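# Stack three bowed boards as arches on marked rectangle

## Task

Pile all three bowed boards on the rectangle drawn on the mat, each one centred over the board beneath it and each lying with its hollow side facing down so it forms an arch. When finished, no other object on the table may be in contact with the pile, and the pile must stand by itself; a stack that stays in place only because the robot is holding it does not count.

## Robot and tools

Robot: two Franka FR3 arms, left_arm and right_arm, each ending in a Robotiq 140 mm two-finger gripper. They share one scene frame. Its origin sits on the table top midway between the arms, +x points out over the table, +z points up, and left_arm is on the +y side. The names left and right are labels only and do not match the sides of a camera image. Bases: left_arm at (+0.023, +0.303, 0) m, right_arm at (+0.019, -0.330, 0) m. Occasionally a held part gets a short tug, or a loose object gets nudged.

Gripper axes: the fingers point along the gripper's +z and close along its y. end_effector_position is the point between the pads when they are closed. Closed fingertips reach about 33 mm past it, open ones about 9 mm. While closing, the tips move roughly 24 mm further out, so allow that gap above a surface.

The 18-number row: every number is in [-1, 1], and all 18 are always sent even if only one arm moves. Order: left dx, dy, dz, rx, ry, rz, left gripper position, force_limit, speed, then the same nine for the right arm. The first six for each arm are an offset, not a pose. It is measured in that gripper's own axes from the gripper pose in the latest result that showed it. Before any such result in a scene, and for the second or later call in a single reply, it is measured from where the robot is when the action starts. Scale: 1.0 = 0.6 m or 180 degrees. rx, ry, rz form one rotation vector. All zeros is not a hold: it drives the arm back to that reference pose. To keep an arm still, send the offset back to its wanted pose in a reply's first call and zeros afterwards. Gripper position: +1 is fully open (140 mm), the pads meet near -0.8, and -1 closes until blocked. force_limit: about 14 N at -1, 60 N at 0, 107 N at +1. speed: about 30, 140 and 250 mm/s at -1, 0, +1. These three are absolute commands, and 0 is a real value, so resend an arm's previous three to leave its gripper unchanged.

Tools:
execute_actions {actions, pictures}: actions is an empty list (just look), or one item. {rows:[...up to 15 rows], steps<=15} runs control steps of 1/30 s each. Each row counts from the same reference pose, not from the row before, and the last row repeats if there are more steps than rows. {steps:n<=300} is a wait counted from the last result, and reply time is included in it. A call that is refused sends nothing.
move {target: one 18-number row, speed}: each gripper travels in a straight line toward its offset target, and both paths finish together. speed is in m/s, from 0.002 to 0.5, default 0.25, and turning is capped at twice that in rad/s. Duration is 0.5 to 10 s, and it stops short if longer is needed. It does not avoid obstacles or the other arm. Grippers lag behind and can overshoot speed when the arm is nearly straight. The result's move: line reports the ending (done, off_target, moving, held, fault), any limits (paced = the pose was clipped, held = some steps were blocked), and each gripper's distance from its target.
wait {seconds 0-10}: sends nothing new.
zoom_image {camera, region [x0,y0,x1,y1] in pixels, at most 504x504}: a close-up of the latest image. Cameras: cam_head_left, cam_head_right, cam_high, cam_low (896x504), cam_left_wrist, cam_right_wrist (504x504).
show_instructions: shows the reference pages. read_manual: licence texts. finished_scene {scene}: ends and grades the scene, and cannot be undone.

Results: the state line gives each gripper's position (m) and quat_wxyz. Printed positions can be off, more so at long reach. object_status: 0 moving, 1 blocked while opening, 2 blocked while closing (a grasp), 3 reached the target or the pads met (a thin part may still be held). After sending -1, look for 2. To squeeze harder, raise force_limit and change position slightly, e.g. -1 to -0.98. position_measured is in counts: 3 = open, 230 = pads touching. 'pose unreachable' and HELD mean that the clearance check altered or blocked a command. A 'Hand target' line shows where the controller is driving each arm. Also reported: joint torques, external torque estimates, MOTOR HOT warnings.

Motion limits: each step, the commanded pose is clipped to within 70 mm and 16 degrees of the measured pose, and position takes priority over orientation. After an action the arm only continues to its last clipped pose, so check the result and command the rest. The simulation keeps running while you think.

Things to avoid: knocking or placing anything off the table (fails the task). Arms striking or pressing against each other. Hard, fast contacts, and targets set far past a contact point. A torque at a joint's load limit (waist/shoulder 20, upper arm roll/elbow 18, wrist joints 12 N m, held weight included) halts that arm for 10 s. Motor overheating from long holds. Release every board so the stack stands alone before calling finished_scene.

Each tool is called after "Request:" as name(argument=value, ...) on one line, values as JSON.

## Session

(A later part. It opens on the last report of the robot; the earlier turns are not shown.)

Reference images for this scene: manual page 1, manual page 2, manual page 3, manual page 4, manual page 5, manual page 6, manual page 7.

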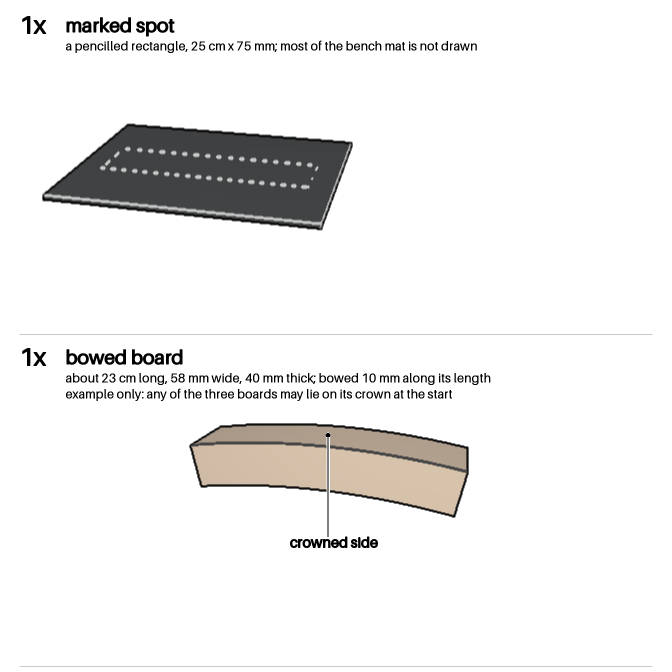

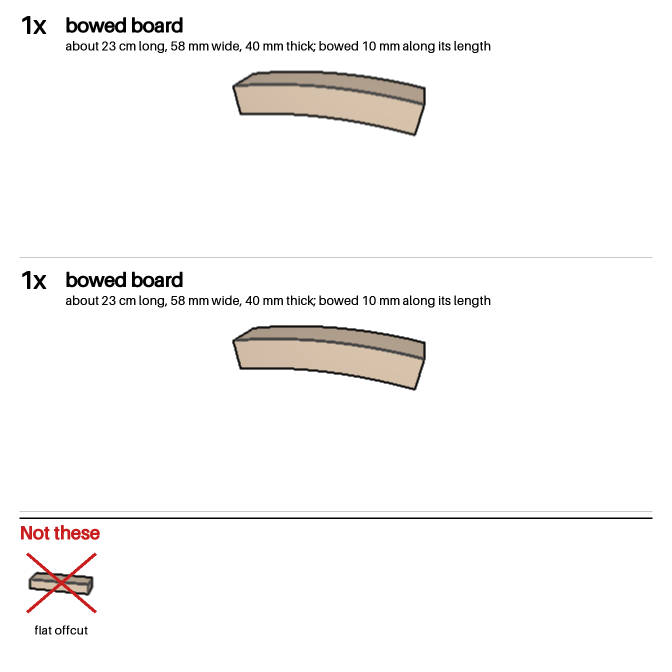

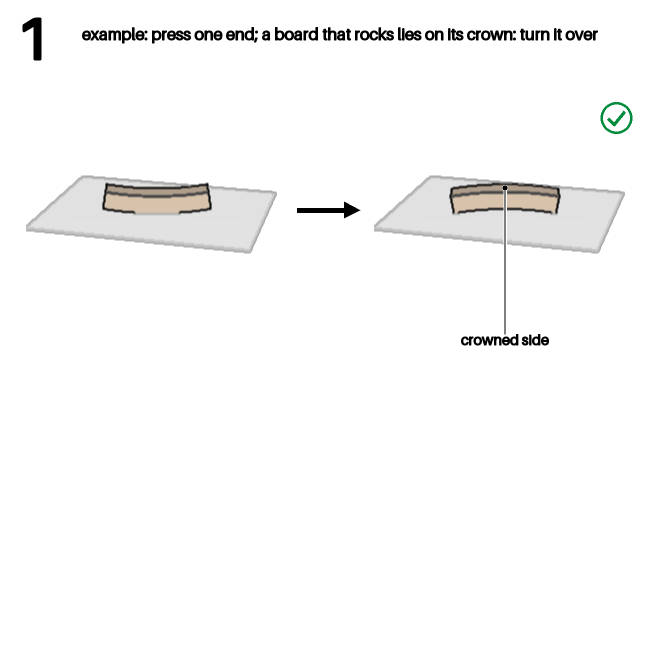

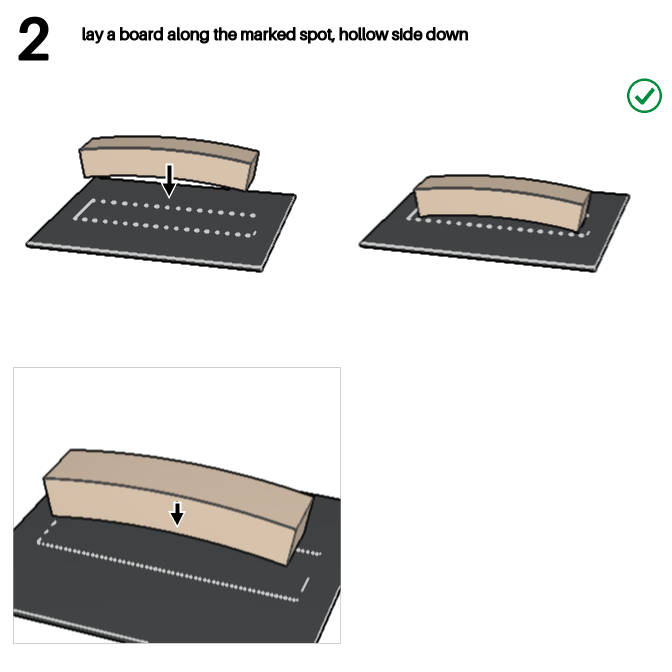

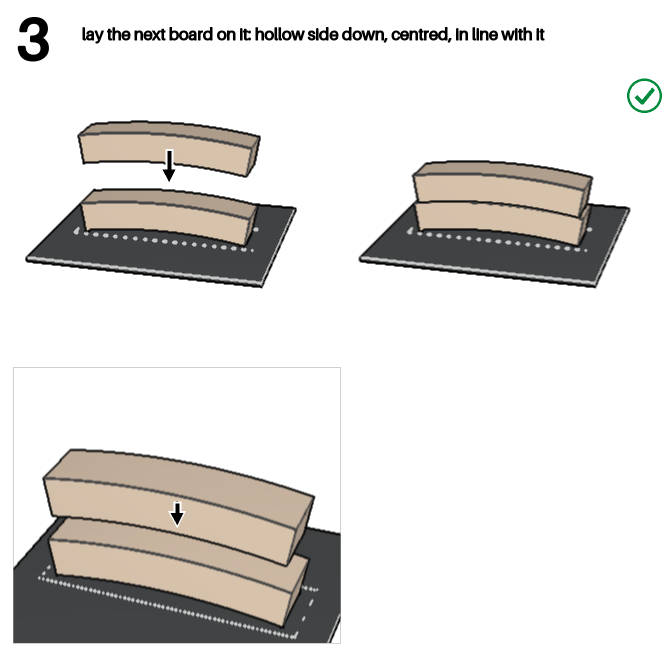

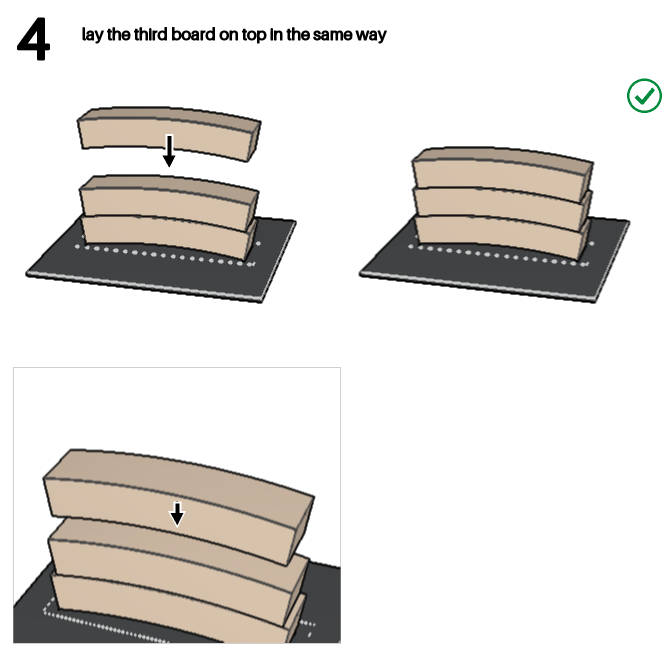

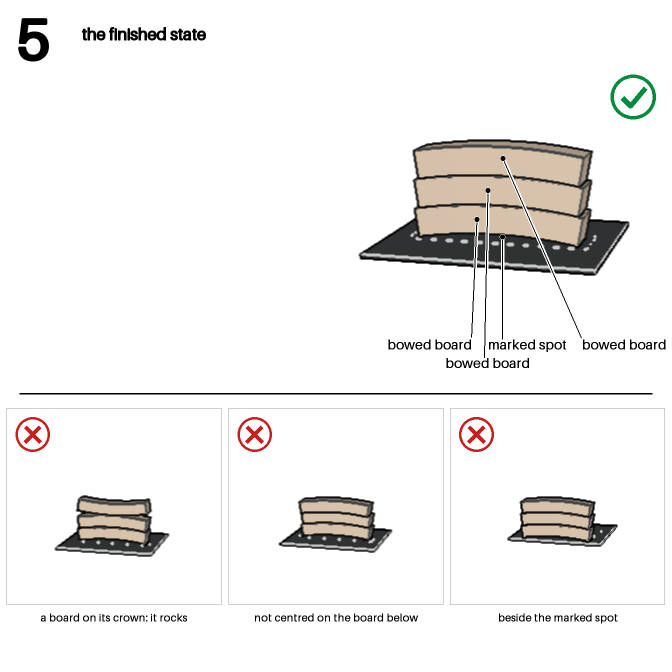

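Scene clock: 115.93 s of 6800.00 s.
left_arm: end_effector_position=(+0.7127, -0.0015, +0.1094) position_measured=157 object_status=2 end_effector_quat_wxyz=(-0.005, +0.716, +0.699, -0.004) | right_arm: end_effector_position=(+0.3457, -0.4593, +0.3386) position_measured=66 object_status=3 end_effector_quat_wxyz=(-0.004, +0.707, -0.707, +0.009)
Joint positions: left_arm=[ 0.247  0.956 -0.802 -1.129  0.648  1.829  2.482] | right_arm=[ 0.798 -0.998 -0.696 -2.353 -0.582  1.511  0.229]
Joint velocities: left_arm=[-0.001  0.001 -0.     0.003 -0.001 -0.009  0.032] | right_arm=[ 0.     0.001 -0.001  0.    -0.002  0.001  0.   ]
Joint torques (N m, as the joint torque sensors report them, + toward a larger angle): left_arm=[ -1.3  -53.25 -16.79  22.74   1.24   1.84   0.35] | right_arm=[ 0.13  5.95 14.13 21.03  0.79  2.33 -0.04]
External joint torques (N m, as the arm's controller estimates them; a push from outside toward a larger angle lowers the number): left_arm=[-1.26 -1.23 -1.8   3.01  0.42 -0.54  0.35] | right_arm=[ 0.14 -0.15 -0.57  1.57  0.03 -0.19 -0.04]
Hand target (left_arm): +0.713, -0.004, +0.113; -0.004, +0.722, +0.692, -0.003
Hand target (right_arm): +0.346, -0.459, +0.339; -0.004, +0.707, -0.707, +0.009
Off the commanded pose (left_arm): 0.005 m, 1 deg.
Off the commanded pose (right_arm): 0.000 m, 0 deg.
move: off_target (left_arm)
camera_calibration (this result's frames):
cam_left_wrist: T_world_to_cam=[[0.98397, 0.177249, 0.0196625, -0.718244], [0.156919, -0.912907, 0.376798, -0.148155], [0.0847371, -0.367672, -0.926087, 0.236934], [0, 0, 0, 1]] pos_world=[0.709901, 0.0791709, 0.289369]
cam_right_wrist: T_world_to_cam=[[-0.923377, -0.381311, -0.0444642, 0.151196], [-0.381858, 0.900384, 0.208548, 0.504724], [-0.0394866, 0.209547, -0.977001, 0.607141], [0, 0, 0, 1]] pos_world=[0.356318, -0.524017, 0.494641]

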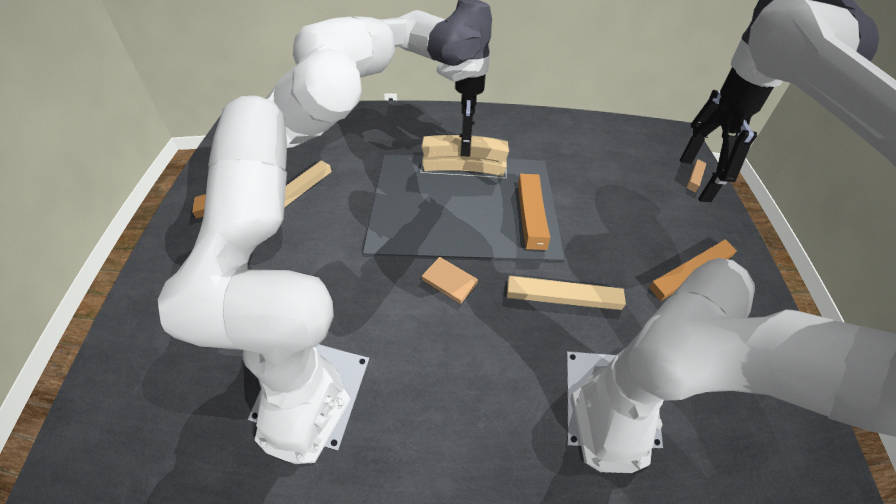

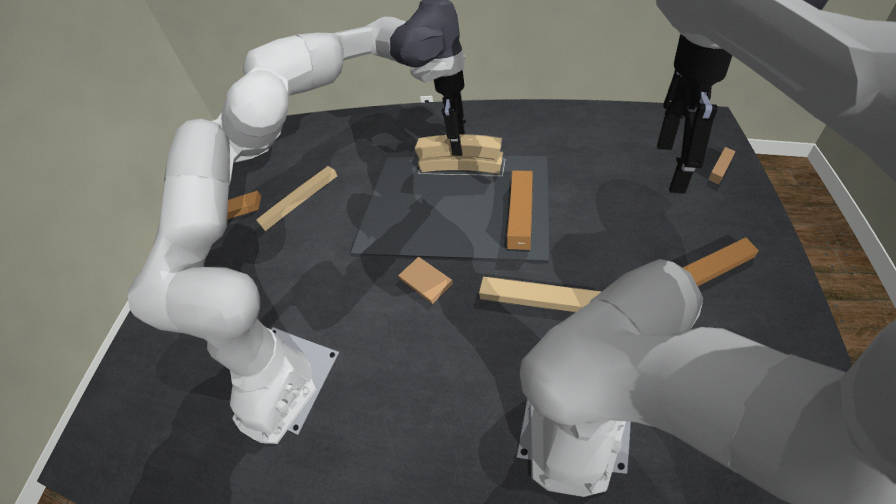

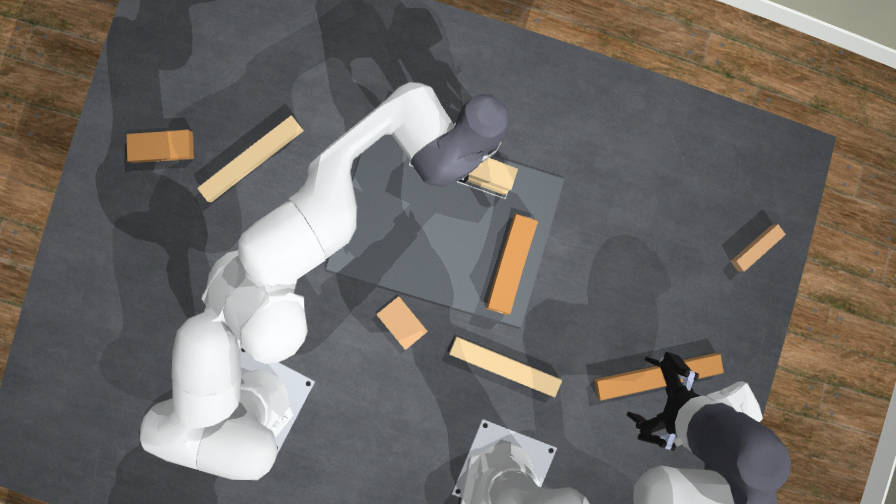

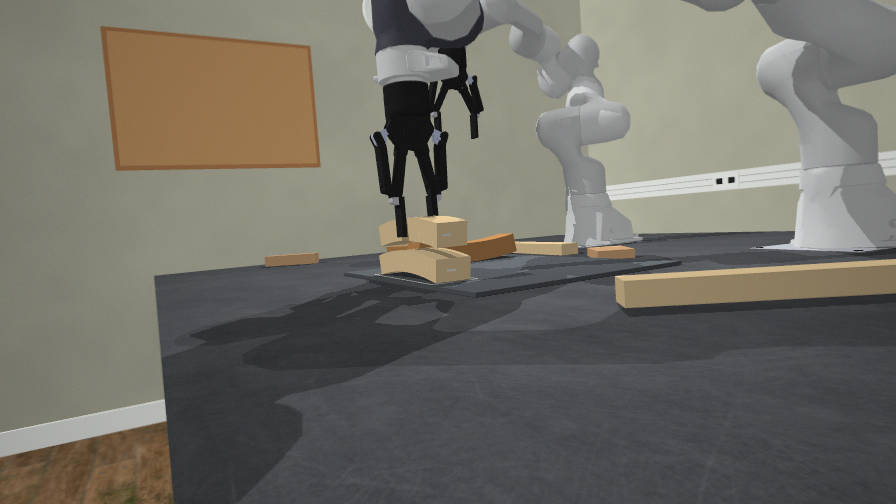

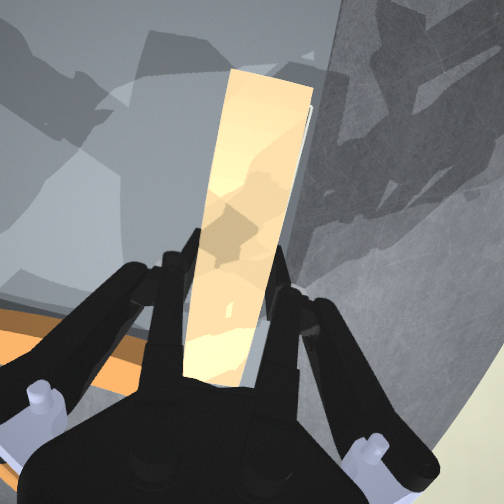

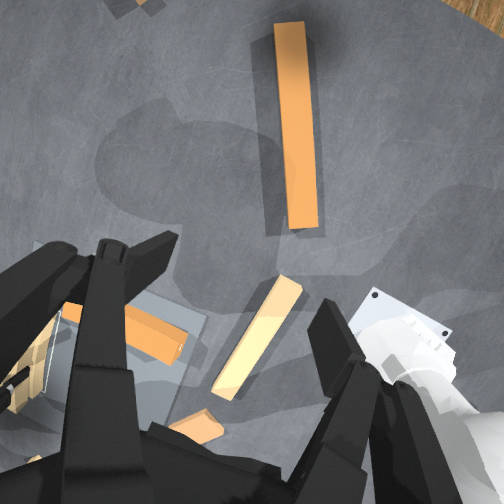

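Request:
move(target=[0.004,0.011,0.015,-0.007,0,0.003,-1,0,0,0,0,0,0,0,0,0.5,0.6,0], speed=0.03)

Request:
zoom_image(camera="cam_head_left", region=[405,110,525,190])

Request:
zoom_image(camera="cam_low", region=[350,200,500,310])

Scene clock: 121.97 s of 6800.00 s.
left_arm: end_effector_position=(+0.7149, +0.0002, +0.0974) position_measured=157 object_status=2 end_effector_quat_wxyz=(-0.003, +0.721, +0.693, +0.001) | right_arm: end_effector_position=(+0.3457, -0.4593, +0.3386) position_measured=66 object_status=3 end_effector_quat_wxyz=(-0.004, +0.707, -0.707, +0.009)
Joint positions: left_arm=[ 0.252  0.962 -0.794 -1.151  0.661  1.861  2.491] | right_arm=[ 0.798 -0.998 -0.696 -2.353 -0.582  1.511  0.229]
Joint velocities: left_arm=[-0.    -0.     0.001 -0.001 -0.     0.016  0.002] | right_arm=[-0.001  0.001  0.001 -0.    -0.001  0.    -0.001]
Joint torques (N m, as the joint torque sensors report them, + toward a larger angle): left_arm=[  1.19 -53.93 -13.81  21.44   1.24   3.12  -0.16] | right_arm=[-0.12  5.6  14.31 20.86  0.75  2.33  0.02]
External joint torques (N m, as the arm's controller estimates them; a push from outside toward a larger angle lowers the number): left_arm=[ 1.19 -2.01  1.29  1.75  0.4   0.74 -0.16] | right_arm=[-0.14 -0.56 -0.46  1.45 -0.01 -0.19  0.02]
Hand target (left_arm): +0.719, +0.001, +0.100; +0.002, +0.719, +0.695, +0.004
Hand target (right_arm): +0.346, -0.459, +0.339; -0.004, +0.707, -0.707, +0.009
Off the commanded pose (left_arm): 0.005 m, 1 deg.
Off the commanded pose (right_arm): 0.000 m, 0 deg.
After step 90, 2.27 s passed at rest.
move: off_target (left_arm)
camera_calibration (this result's frames):
cam_left_wrist: T_world_to_cam=[[0.986534, 0.160766, 0.0300967, -0.723354], [0.137897, -0.9165, 0.375515, -0.12871], [0.0879537, -0.366308, -0.926327, 0.223994], [0, 0, 0, 1]] pos_world=[0.711661, 0.0803789, 0.277595]
cam_right_wrist: T_world_to_cam=[[-0.923377, -0.381311, -0.0444643, 0.151196], [-0.381858, 0.900384, 0.208548, 0.504724], [-0.0394865, 0.209547, -0.977001, 0.607141], [0, 0, 0, 1]] pos_world=[0.356318, -0.524017, 0.494641]

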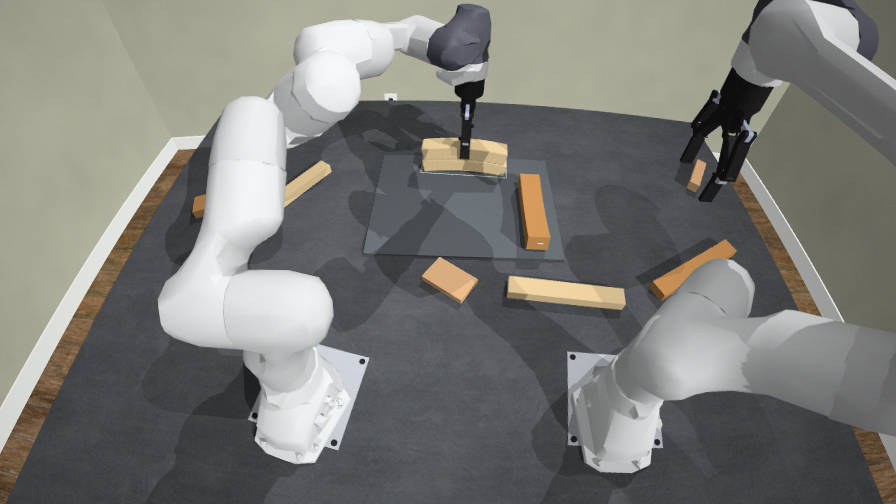

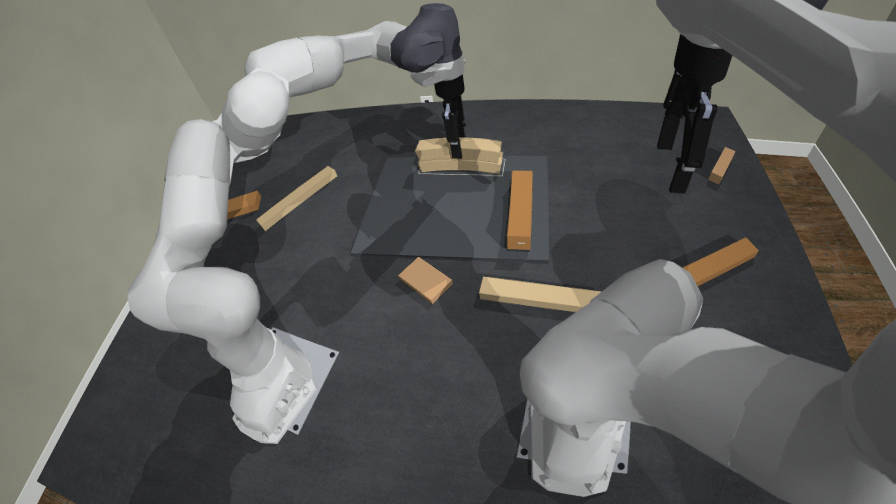

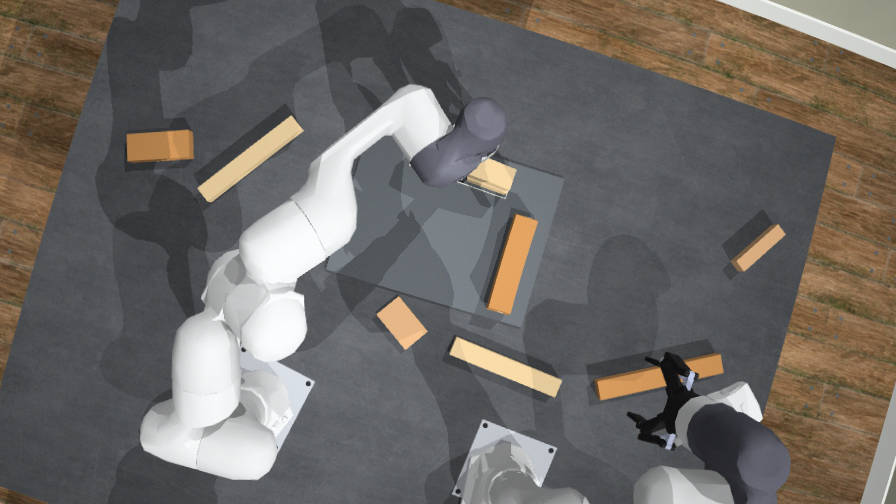

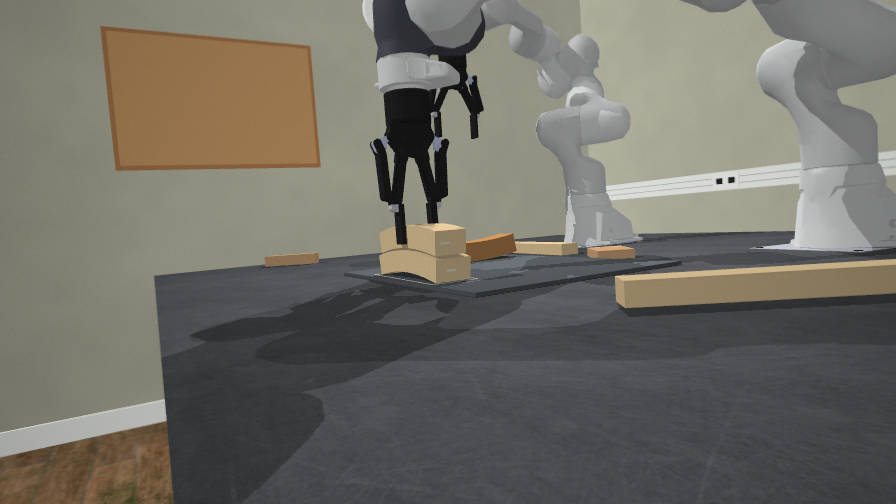

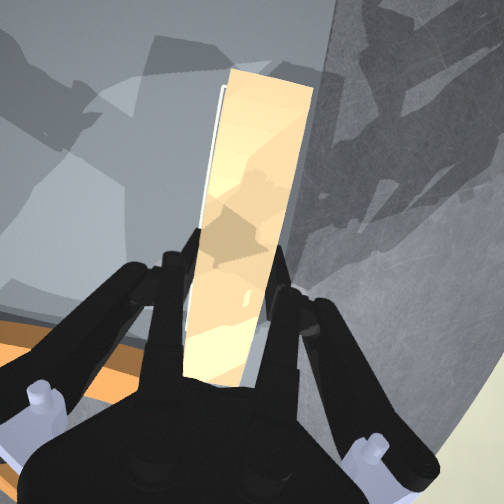

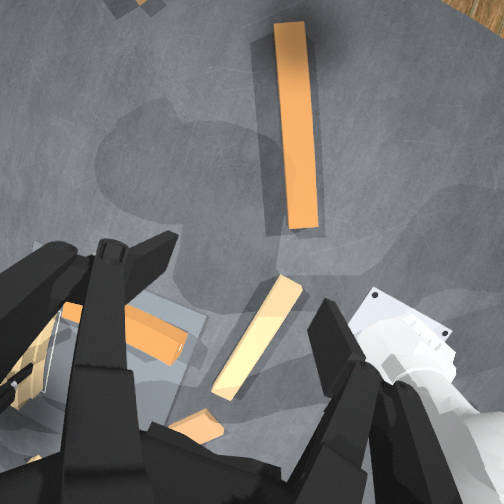

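Region (405, 110, 525, 190) of cam_head_left's 896x504 image, scaled by 4.200, with more detail than that image has.

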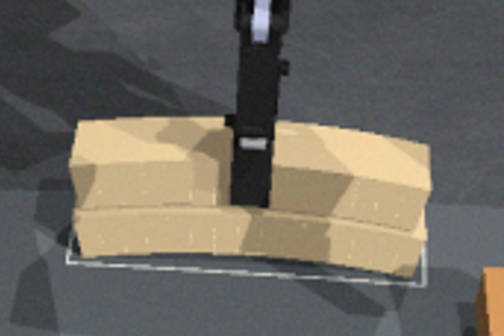

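Region (350, 200, 500, 310) of cam_low's 896x504 image, scaled by 3.360, with more detail than that image has; it fills the top 370 rows of this view, and the rest is white.

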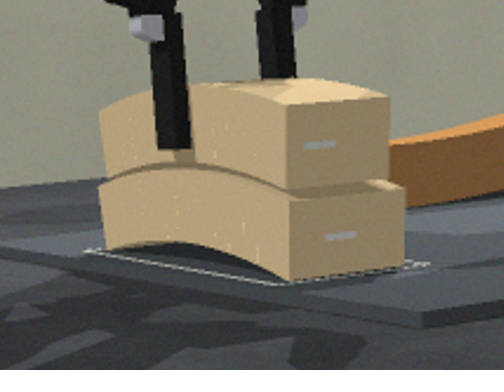

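Request:
execute_actions(actions=[], pictures=false)

Request:
move(target=[0,0.002,0.005,-0.003,-0.002,-0.003,-1,0,0,0,0,0,0,0,0,0.5,0.6,0], speed=0.015)

Request:
zoom_image(camera="cam_low", region=[350,180,500,310])

Scene clock: 148.67 s of 6800.00 s.
left_arm: end_effector_position=(+0.7155, -0.0002, +0.0974) position_measured=157 object_status=2 end_effector_quat_wxyz=(-0.002, +0.721, +0.693, +0.001) | right_arm: end_effector_position=(+0.3457, -0.4593, +0.3386) position_measured=66 object_status=3 end_effector_quat_wxyz=(-0.004, +0.707, -0.707, +0.009)
Joint positions: left_arm=[ 0.252  0.962 -0.794 -1.151  0.661  1.864  2.491] | right_arm=[ 0.798 -0.998 -0.696 -2.353 -0.582  1.511  0.229]
Joint velocities: left_arm=[ 0.    -0.001 -0.002 -0.001 -0.001  0.    -0.001] | right_arm=[ 0.    -0.    -0.     0.001  0.002  0.    -0.   ]
Joint torques (N m, as the joint torque sensors report them, + toward a larger angle): left_arm=[  1.44 -53.82 -14.9   21.76   1.26   3.11  -0.17] | right_arm=[-0.09  5.45 14.62 20.82  0.7   2.25 -0.01]
External joint torques (N m, as the arm's controller estimates them; a push from outside toward a larger angle lowers the number): left_arm=[ 1.46 -1.73  0.29  1.98  0.42  0.7  -0.17] | right_arm=[-0.13 -0.69 -0.18  1.37 -0.06 -0.28 -0.01]
Hand target (left_arm): +0.719, +0.001, +0.100; +0.002, +0.719, +0.695, +0.004
Hand target (right_arm): +0.346, -0.459, +0.339; -0.004, +0.707, -0.707, +0.009
Off the commanded pose (left_arm): 0.005 m, 1 deg.
Off the commanded pose (right_arm): 0.000 m, 0 deg.
Steps of this call (steps 1 to 90: nothing new was sent; then 23.70 s passed at rest). Readings (end_effector_position | what the end effector reports):
1: left_arm (+0.7150, +0.0001, +0.0974) | right_arm (+0.3457, -0.4593, +0.3386) | left_arm position_measured=157 object_status=2 | right_arm position_measured=66 object_status=3
2: left_arm (+0.7151, +0.0000, +0.0975) | right_arm (+0.3457, -0.4593, +0.3386) | left_arm position_measured=157 object_status=2 | right_arm position_measured=66 object_status=3
4: left_arm (+0.7153, -0.0001, +0.0975) | right_arm (+0.3457, -0.4593, +0.3386) | left_arm position_measured=157 object_status=2 | right_arm position_measured=66 object_status=3
8: left_arm (+0.7154, -0.0002, +0.0975) | right_arm (+0.3457, -0.4593, +0.3386) | left_arm position_measured=157 object_status=2 | right_arm position_measured=66 object_status=3
90: the state above

Scene clock: 149.37 s of 6800.00 s.
left_arm: end_effector_position=(+0.7133, -0.0010, +0.0939) position_measured=157 object_status=2 end_effector_quat_wxyz=(-0.001, +0.722, +0.692, +0.001) | right_arm: end_effector_position=(+0.3457, -0.4593, +0.3386) position_measured=66 object_status=3 end_effector_quat_wxyz=(-0.004, +0.707, -0.707, +0.009)
Joint positions: left_arm=[ 0.258  0.958 -0.794 -1.172  0.661  1.879  2.487] | right_arm=[ 0.798 -0.998 -0.696 -2.353 -0.582  1.511  0.229]
Joint velocities: left_arm=[ 0.002 -0.002  0.002 -0.004  0.     0.009 -0.009] | right_arm=[-0.    -0.001 -0.    -0.    -0.001  0.     0.   ]
Joint torques (N m, as the joint torque sensors report them, + toward a larger angle): left_arm=[  2.02 -51.7  -14.73  20.64   0.87   3.52  -0.15] | right_arm=[-0.29  5.73 14.64 20.92  0.8   2.36 -0.06]
External joint torques (N m, as the arm's controller estimates them; a push from outside toward a larger angle lowers the number): left_arm=[ 2.06  0.13  0.59  0.84  0.03  1.1  -0.17] | right_arm=[-0.28 -0.33 -0.09  1.48  0.04 -0.16 -0.06]
Hand target (left_arm): +0.717, -0.000, +0.094; +0.004, +0.718, +0.696, +0.002
Hand target (right_arm): +0.346, -0.459, +0.339; -0.004, +0.707, -0.707, +0.009
Off the commanded pose (left_arm): 0.004 m, 1 deg.
Off the commanded pose (right_arm): 0.000 m, 0 deg.
move: off_target (left_arm)
camera_calibration (this result's frames):
cam_left_wrist: T_world_to_cam=[[0.986673, 0.159436, 0.0324996, -0.721803], [0.135489, -0.915632, 0.378497, -0.126736], [0.0901037, -0.36905, -0.925032, 0.218778], [0, 0, 0, 1]] pos_world=[0.709643, 0.0797776, 0.273804]
cam_right_wrist: T_world_to_cam=[[-0.923377, -0.381311, -0.0444643, 0.151196], [-0.381858, 0.900384, 0.208548, 0.504724], [-0.0394866, 0.209547, -0.977001, 0.607141], [0, 0, 0, 1]] pos_world=[0.356318, -0.524017, 0.494641]

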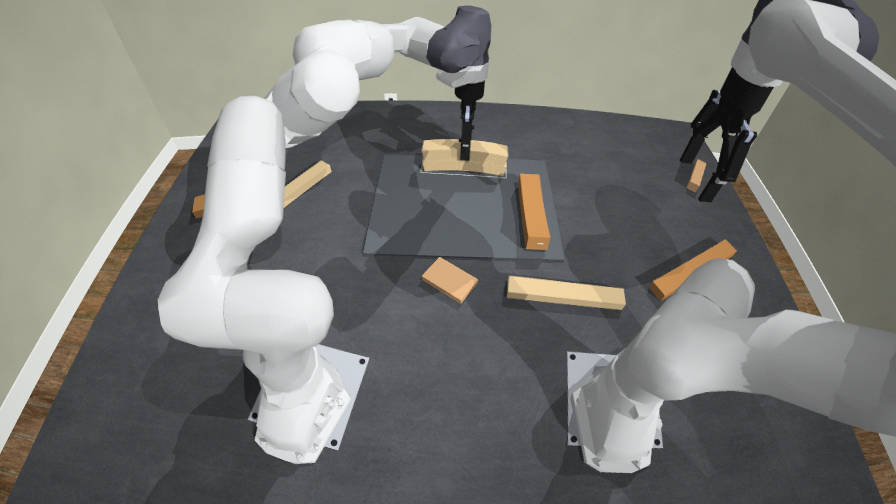

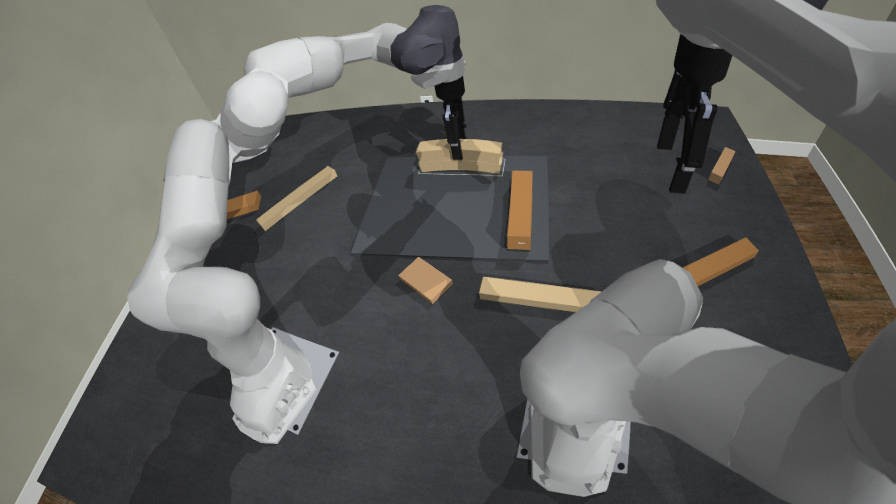

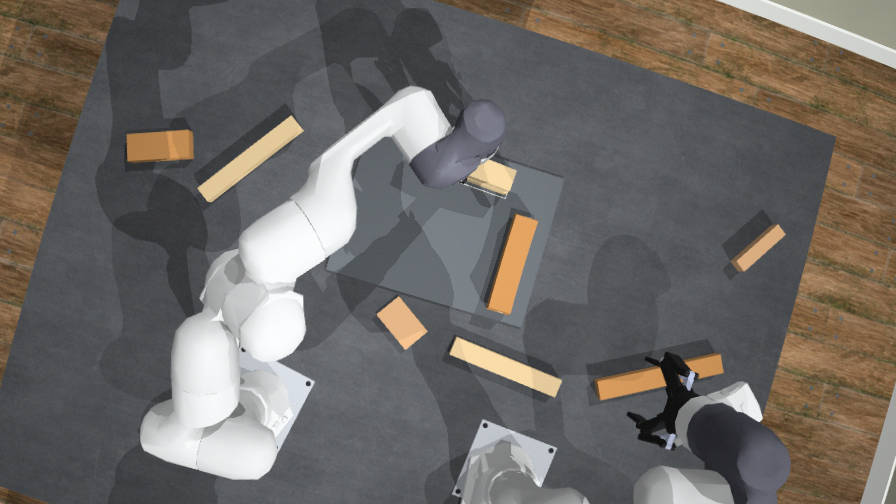

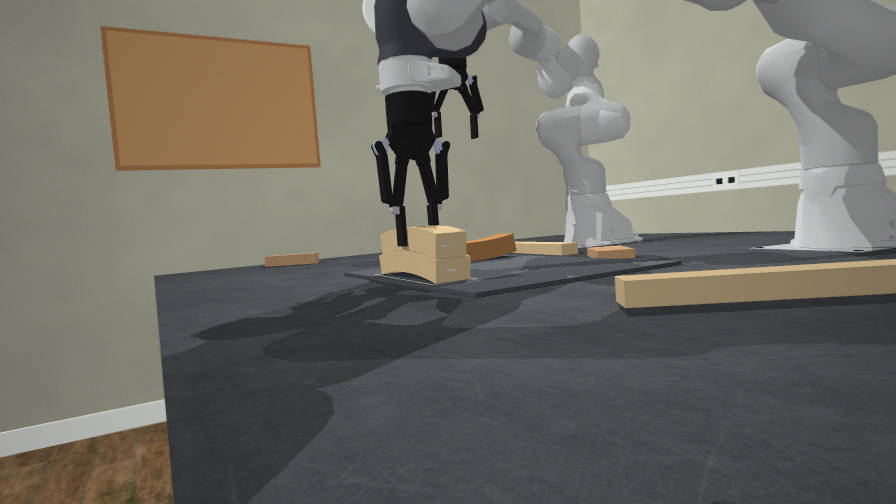

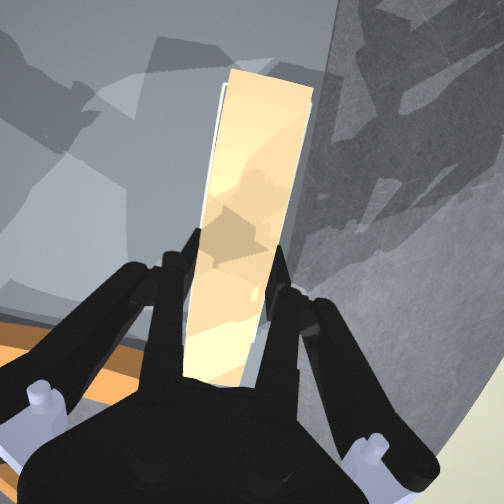

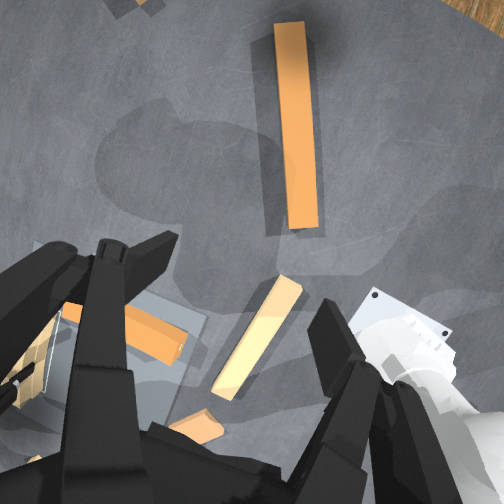

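Region (350, 180, 500, 310) of cam_low's 896x504 image, scaled by 3.360, with more detail than that image has; it fills the top 437 rows of this view, and the rest is white.

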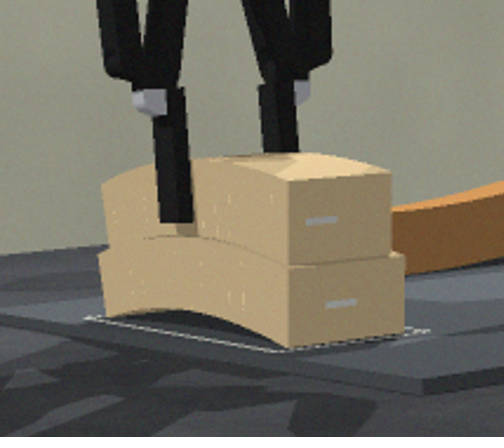

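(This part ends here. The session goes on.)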